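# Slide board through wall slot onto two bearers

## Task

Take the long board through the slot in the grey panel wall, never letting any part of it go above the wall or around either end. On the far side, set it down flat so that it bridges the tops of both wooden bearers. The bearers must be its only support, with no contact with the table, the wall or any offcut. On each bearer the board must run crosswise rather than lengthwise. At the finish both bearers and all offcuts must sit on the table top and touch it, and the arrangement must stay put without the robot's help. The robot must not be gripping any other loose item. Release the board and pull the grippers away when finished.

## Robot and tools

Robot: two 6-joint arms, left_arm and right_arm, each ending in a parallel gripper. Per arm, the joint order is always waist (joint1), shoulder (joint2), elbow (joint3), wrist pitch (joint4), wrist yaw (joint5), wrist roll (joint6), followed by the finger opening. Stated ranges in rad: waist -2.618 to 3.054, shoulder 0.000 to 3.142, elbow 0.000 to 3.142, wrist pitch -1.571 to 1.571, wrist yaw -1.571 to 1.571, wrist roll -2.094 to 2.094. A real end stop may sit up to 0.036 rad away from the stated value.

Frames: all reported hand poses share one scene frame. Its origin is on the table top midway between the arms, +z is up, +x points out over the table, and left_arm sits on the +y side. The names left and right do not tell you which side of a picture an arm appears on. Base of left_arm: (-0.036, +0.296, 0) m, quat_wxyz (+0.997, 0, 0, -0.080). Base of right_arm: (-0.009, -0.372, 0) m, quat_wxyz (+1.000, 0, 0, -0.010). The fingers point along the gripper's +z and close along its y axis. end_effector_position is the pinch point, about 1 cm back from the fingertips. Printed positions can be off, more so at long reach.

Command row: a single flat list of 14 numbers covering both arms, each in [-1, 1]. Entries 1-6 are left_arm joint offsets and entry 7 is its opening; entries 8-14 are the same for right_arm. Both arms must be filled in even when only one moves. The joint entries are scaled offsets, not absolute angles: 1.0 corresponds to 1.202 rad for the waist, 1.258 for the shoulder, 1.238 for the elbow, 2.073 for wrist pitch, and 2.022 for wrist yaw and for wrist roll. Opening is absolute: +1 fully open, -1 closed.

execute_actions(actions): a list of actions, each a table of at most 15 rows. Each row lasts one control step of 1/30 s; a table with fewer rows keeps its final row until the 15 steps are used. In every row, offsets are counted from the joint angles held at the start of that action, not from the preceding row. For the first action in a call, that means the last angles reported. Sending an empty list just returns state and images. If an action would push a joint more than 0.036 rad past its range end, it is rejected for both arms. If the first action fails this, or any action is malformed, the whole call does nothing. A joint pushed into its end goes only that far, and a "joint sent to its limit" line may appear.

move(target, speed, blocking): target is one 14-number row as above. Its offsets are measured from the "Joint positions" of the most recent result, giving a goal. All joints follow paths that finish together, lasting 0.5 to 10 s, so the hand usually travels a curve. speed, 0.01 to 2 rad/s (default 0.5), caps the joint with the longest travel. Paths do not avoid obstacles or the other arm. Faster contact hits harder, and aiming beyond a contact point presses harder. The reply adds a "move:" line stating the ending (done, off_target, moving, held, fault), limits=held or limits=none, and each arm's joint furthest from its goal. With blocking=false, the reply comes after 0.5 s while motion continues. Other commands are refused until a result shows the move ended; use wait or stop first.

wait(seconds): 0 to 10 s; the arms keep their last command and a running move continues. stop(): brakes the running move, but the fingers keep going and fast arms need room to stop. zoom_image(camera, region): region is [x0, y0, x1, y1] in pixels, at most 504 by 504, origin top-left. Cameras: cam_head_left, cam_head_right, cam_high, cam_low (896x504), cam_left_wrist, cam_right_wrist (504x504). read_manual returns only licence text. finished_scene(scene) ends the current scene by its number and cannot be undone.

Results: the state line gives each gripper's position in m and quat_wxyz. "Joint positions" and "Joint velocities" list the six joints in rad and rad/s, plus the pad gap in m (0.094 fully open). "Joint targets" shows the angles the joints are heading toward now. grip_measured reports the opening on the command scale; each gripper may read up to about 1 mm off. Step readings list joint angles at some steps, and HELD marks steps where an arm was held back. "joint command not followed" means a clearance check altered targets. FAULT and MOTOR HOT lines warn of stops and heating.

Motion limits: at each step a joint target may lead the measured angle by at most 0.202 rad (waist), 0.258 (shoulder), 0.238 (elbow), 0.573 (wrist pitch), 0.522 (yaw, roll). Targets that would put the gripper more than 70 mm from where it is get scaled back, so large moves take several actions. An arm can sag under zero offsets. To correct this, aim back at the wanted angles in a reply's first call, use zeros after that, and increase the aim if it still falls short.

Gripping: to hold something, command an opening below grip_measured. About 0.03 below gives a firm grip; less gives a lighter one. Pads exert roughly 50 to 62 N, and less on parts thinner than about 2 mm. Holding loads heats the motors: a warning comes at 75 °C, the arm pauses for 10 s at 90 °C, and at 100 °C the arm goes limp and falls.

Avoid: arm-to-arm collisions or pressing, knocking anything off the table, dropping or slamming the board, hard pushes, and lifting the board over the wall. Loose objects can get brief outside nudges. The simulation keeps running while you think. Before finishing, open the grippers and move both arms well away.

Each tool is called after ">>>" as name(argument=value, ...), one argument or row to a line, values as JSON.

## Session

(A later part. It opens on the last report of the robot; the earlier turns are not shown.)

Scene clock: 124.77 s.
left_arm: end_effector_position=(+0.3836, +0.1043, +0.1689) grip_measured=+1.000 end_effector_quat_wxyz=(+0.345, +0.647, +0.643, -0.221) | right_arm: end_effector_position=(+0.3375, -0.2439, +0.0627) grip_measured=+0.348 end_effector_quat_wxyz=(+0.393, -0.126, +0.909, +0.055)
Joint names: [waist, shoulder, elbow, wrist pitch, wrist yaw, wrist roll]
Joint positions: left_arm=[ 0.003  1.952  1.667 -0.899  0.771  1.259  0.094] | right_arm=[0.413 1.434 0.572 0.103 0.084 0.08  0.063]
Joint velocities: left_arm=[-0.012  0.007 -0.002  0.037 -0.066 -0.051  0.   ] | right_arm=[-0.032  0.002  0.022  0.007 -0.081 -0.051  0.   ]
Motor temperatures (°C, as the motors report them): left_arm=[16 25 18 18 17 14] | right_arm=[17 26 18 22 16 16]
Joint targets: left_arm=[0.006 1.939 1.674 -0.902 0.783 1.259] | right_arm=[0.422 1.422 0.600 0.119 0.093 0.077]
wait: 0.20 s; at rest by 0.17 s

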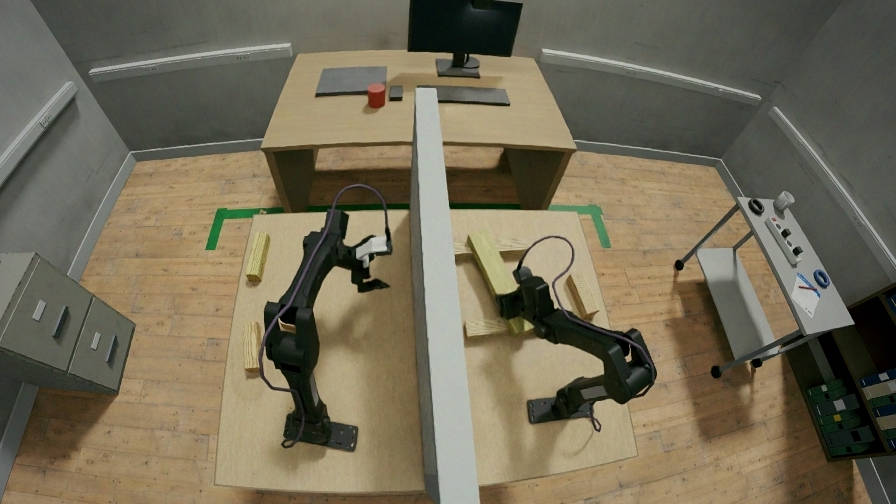

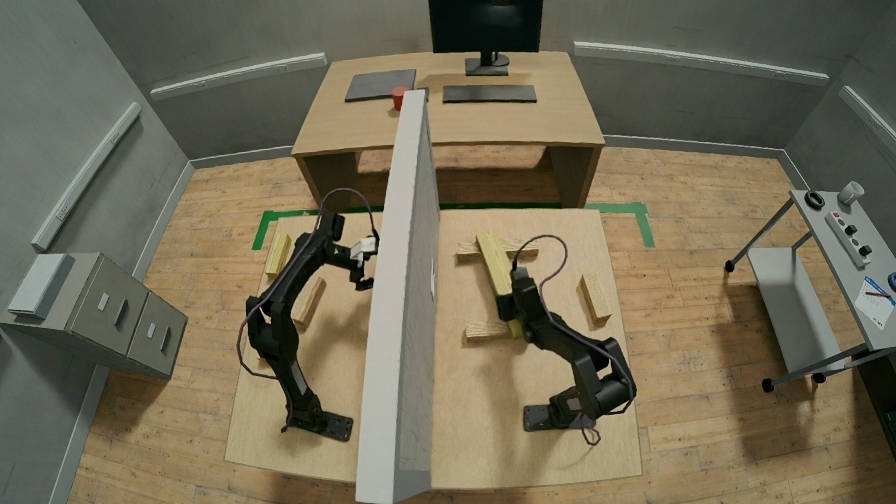

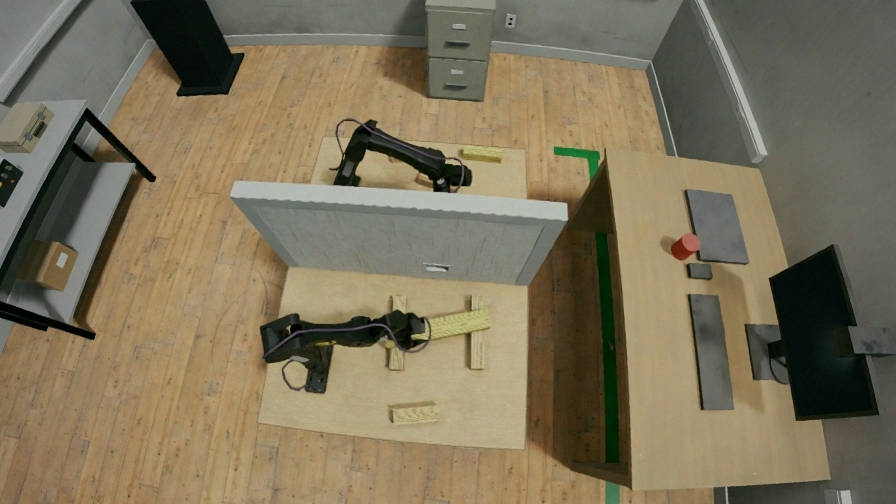

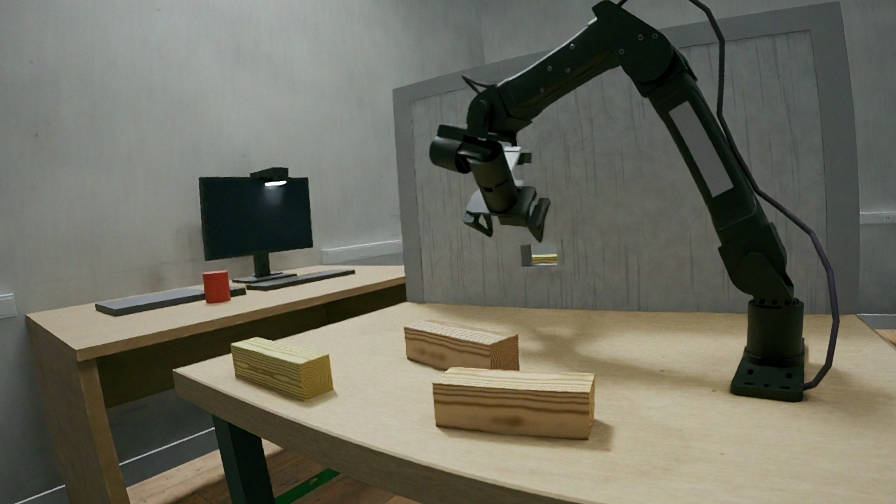

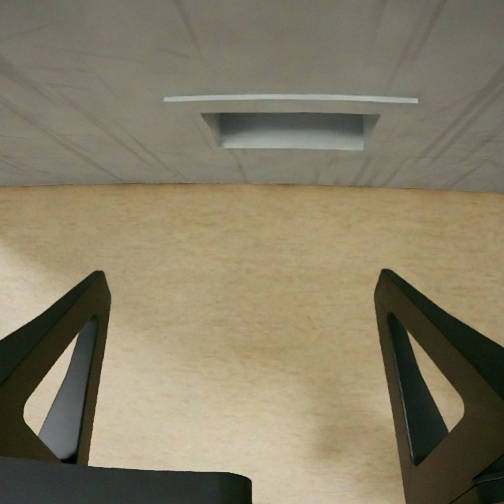

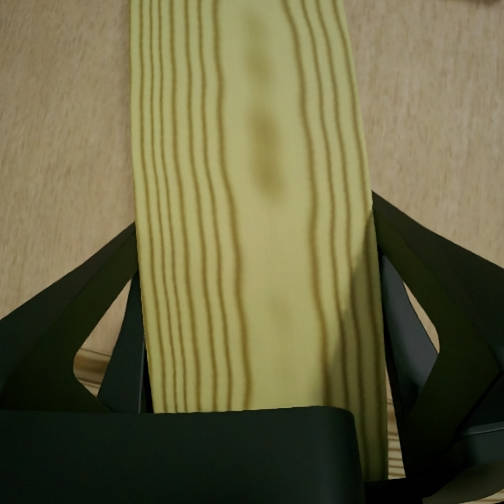

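>>> execute_actions(
  actions=[
    [
[0.0025,-0.01033,0.00565,-0.00145,0.00593,0,1, 0.0075,-0.0095,0.0180,0.0058,0.00445,-0.0015,0.30],
[0.0025,-0.01033,0.00565,-0.00145,0.00593,0,1, 0.0075,-0.0111,0.0130,0.0030,0.00445,-0.0015,0.36],
[0.0025,-0.01033,0.00565,-0.00145,0.00593,0,1, 0.0075,-0.0143,0.0097,0.0010,0.00445,-0.0015,0.45],
[0.0025,-0.01033,0.00565,-0.00145,0.00593,0,1, 0.0075,-0.0183,0.0097,0.0010,0.00445,-0.0015,0.70],
[0.0025,-0.01033,0.00565,-0.00145,0.00593,0,1, 0.0075,-0.0223,0.0097,0.0010,0.00445,-0.0015,1.0],
[0.0025,-0.01033,0.00565,-0.00145,0.00593,0,1, 0.0075,-0.0278,0.0097,0.0010,0.00445,-0.0015,1.0],
[0.0025,-0.01033,0.00565,-0.00145,0.00593,0,1, 0.0075,-0.0358,0.0097,0.0010,0.00445,-0.0015,1.0],
[0.0025,-0.01033,0.00565,-0.00145,0.00593,0,1, 0.0075,-0.0461,0.0097,0.0010,0.00445,-0.0015,1.0],
[0.0025,-0.01033,0.00565,-0.00145,0.00593,0,1, 0.0075,-0.0588,0.0097,0.0010,0.00445,-0.0015,1.0],
[0.0025,-0.01033,0.00565,-0.00145,0.00593,0,1, 0.0075,-0.0723,0.0097,0.0010,0.00445,-0.0015,1.0],
[0.0025,-0.01033,0.00565,-0.00145,0.00593,0,1, 0.0075,-0.0859,0.0097,0.0010,0.00445,-0.0015,1.0],
[0.0025,-0.01033,0.00565,-0.00145,0.00593,0,1, 0.0075,-0.0978,0.0097,0.0010,0.00445,-0.0015,1.0],
[0.0025,-0.01033,0.00565,-0.00145,0.00593,0,1, 0.0075,-0.1081,0.0097,0.0010,0.00445,-0.0015,1.0],
[0.0025,-0.01033,0.00565,-0.00145,0.00593,0,1, 0.0075,-0.1153,0.0097,0.0010,0.00445,-0.0015,1.0],
[0.0025,-0.01033,0.00565,-0.00145,0.00593,0,1, 0.0075,-0.1192,0.0097,0.0010,0.00445,-0.0015,1.0]
],
  ],
)

>>> wait(
  seconds=0.4,
)

Scene clock: 126.20 s.
left_arm: end_effector_position=(+0.3836, +0.1043, +0.1689) grip_measured=+1.000 end_effector_quat_wxyz=(+0.345, +0.647, +0.643, -0.221) | right_arm: end_effector_position=(+0.3414, -0.2423, +0.1042) grip_measured=+1.000 end_effector_quat_wxyz=(+0.444, -0.120, +0.885, +0.068)
Joint names: [waist, shoulder, elbow, wrist pitch, wrist yaw, wrist roll]
Joint positions: left_arm=[ 0.003  1.952  1.667 -0.899  0.771  1.259  0.094] | right_arm=[0.413 1.316 0.572 0.103 0.084 0.079 0.094]
Joint velocities: left_arm=[ 0.022 -0.002  0.002  0.095 -0.051 -0.007  0.   ] | right_arm=[ 0.002 -0.344 -0.022  0.022  0.022 -0.066  0.   ]
Motor temperatures (°C, as the motors report them): left_arm=[16 25 18 18 17 14] | right_arm=[17 26 18 22 16 16]
Joint targets: left_arm=[0.006 1.939 1.674 -0.902 0.783 1.259] | right_arm=[0.422 1.284 0.584 0.105 0.093 0.076]
Step readings (joint positions):
0: left_arm=[0.003 1.952 1.667 -0.899 0.771 1.259] | right_arm=[0.413 1.434 0.572 0.103 0.084 0.080]
1: left_arm=[0.003 1.952 1.667 -0.899 0.771 1.259] | right_arm=[0.413 1.434 0.572 0.103 0.084 0.079]
2: left_arm=[0.003 1.952 1.667 -0.899 0.771 1.259] | right_arm=[0.413 1.434 0.572 0.103 0.084 0.079]
4: left_arm=[0.003 1.952 1.667 -0.899 0.771 1.259] | right_arm=[0.413 1.434 0.572 0.103 0.084 0.079]
8: left_arm=[0.003 1.952 1.667 -0.899 0.771 1.259] | right_arm=[0.413 1.422 0.572 0.102 0.084 0.079]
15: Joint positions above

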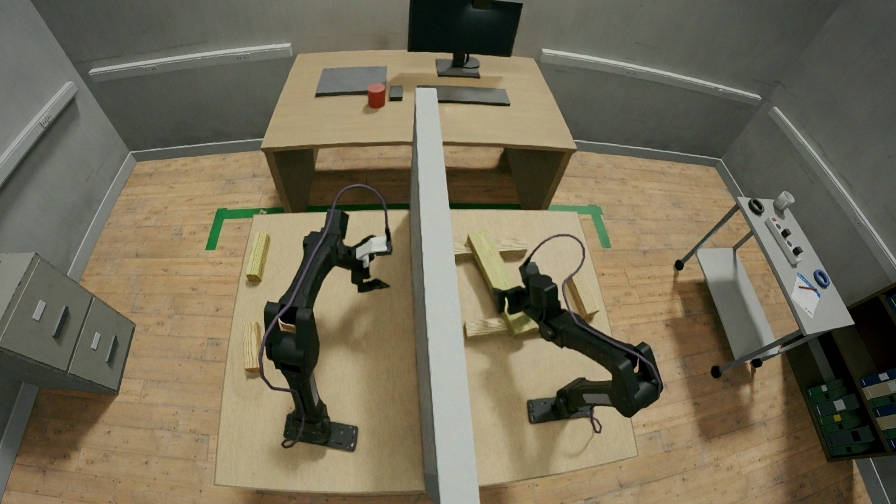

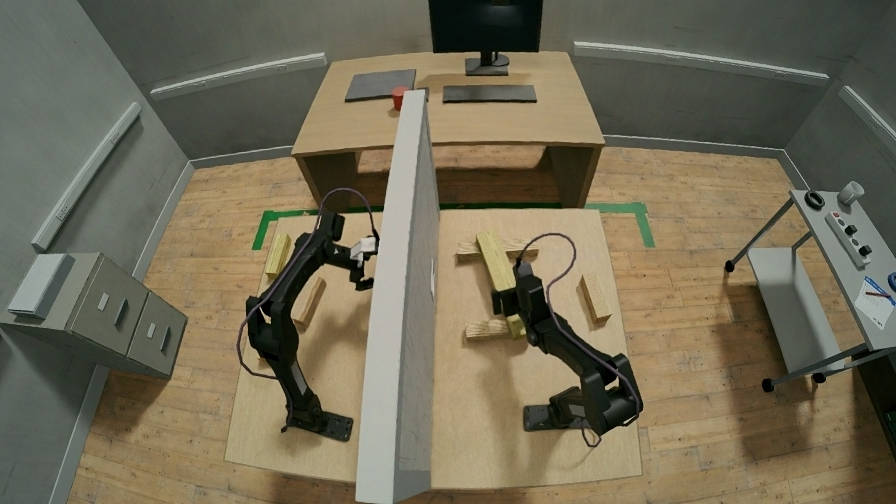

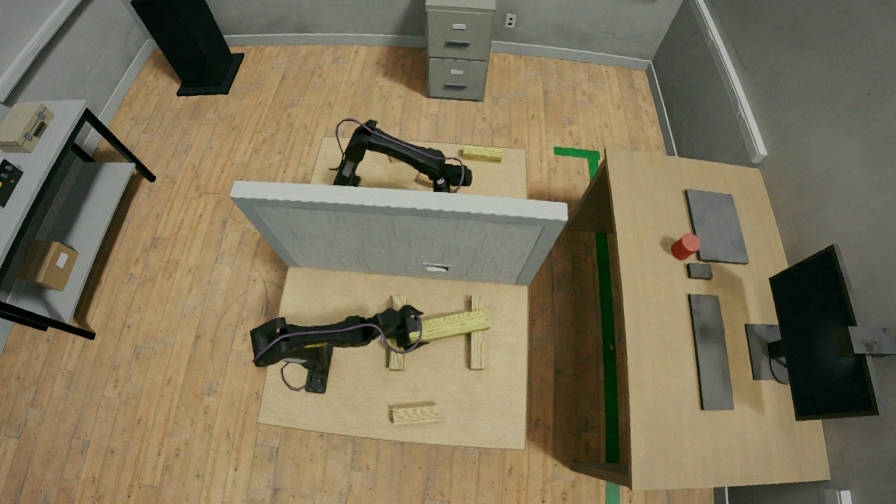

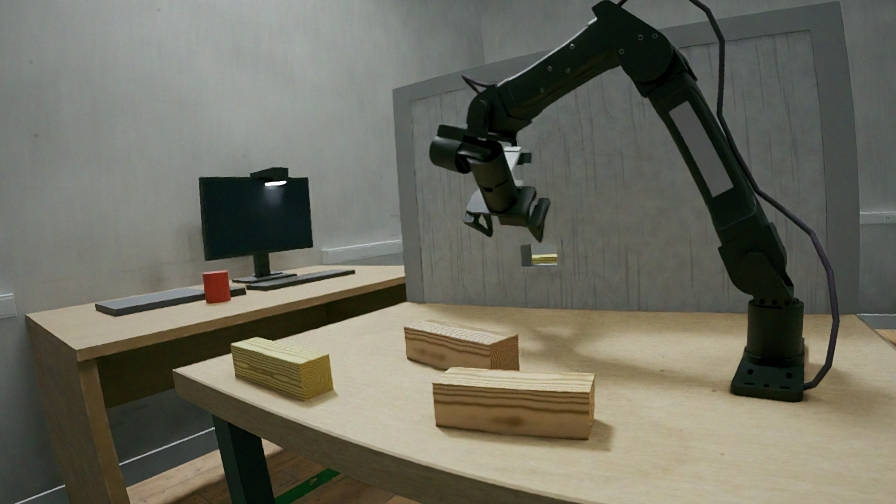

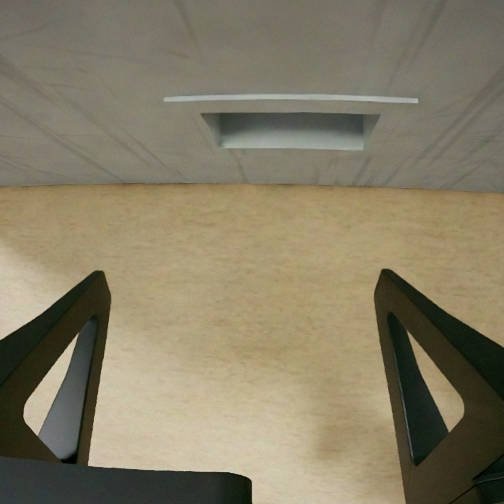

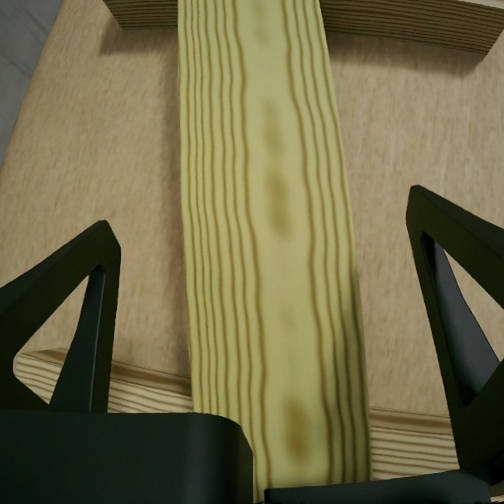

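Scene clock: 126.60 s.
left_arm: end_effector_position=(+0.3836, +0.1043, +0.1689) grip_measured=+1.000 end_effector_quat_wxyz=(+0.345, +0.647, +0.643, -0.221) | right_arm: end_effector_position=(+0.3421, -0.2420, +0.1104) grip_measured=+1.000 end_effector_quat_wxyz=(+0.453, -0.119, +0.881, +0.070)
Joint names: [waist, shoulder, elbow, wrist pitch, wrist yaw, wrist roll]
Joint positions: left_arm=[ 0.003  1.952  1.667 -0.899  0.771  1.259  0.094] | right_arm=[0.413 1.301 0.572 0.107 0.084 0.079 0.094]
Joint velocities: left_arm=[-0.017  0.002 -0.002  0.022  0.007 -0.007  0.   ] | right_arm=[-0.017 -0.007 -0.002 -0.051 -0.037 -0.037  0.   ]
Motor temperatures (°C, as the motors report them): left_arm=[16 25 18 18 17 14] | right_arm=[17 26 18 22 16 16]
Joint targets: left_arm=[0.006 1.939 1.674 -0.902 0.783 1.259] | right_arm=[0.422 1.284 0.584 0.105 0.093 0.076]
wait: 0.40 s; at rest by 0.23 s

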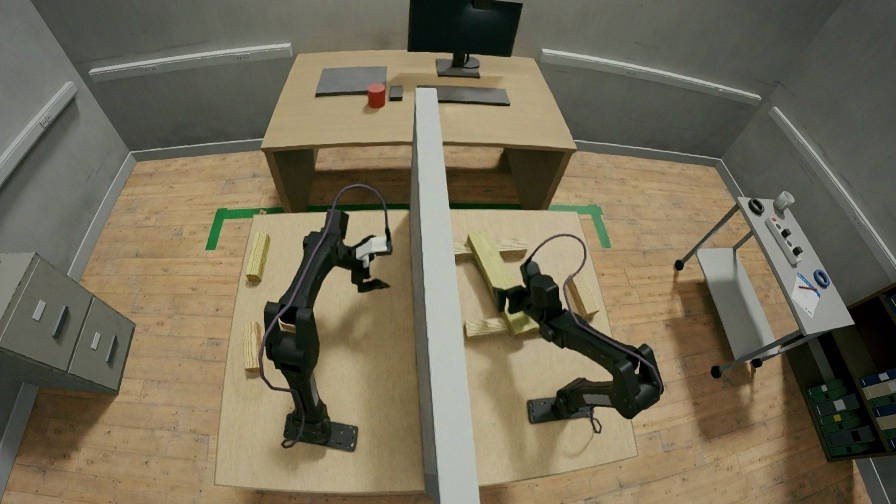

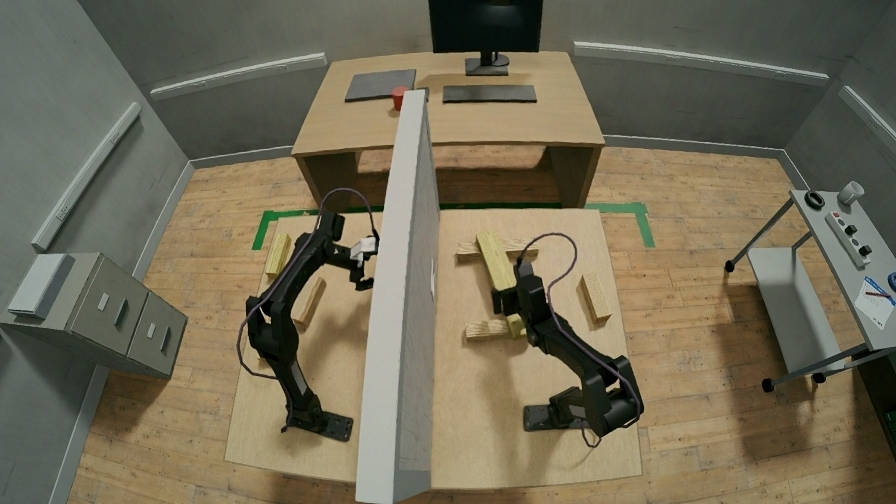

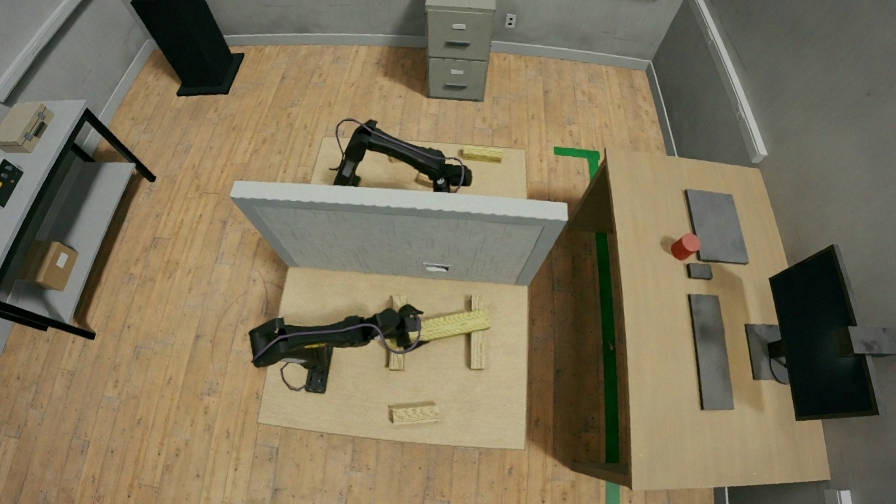

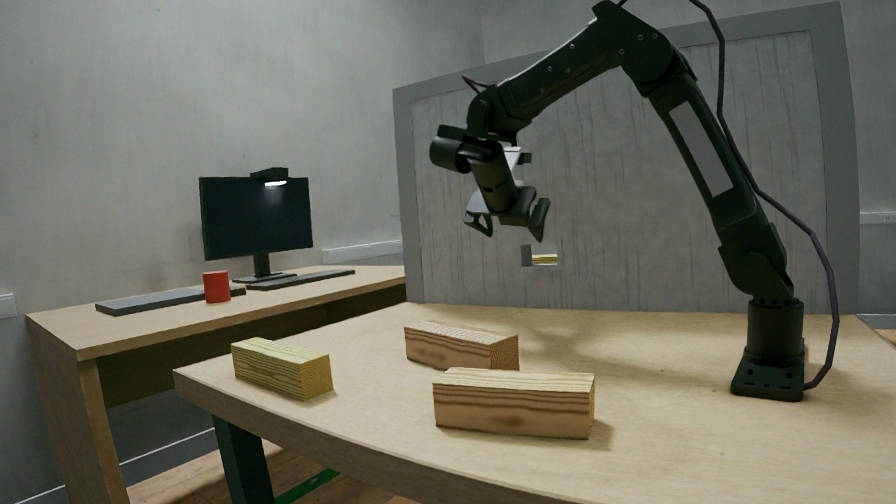

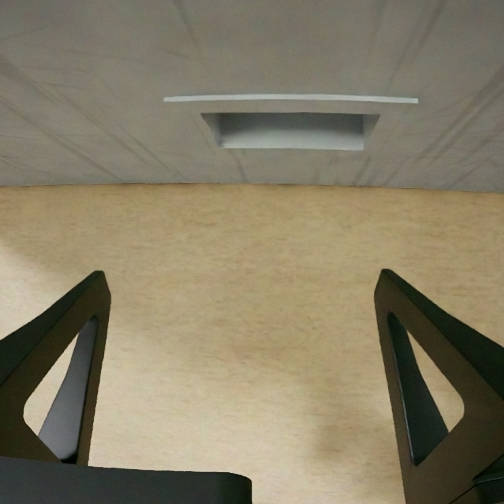

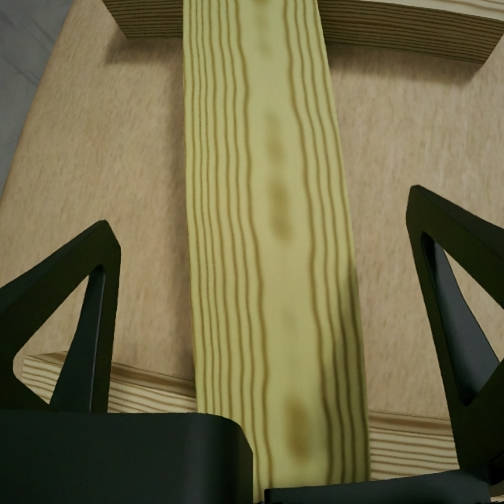

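>>> zoom_image(
  camera="cam_head_left",
  region=[440, 215, 600, 355],
)

>>> zoom_image(
  camera="cam_high",
  region=[340, 270, 540, 390],
)

Region (440, 215, 600, 355) of cam_head_left's 896x504 image, scaled by 3.150, with more detail than that image has; it fills the top 441 rows of this view, and the rest is white.

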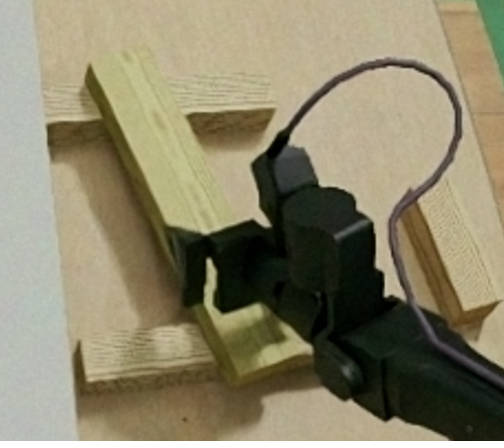

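Region (340, 270, 540, 390) of cam_high's 896x504 image, scaled by 2.520, with more detail than that image has; it fills the top 302 rows of this view, and the rest is white.

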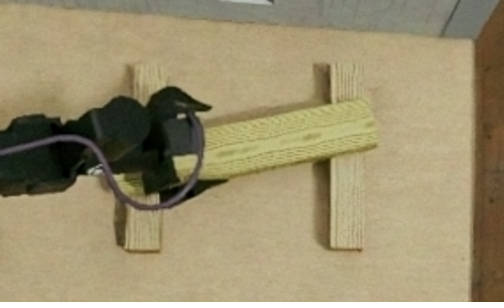

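>>> finished_scene(
  scene=2,
)

The scene is finished: the task was done.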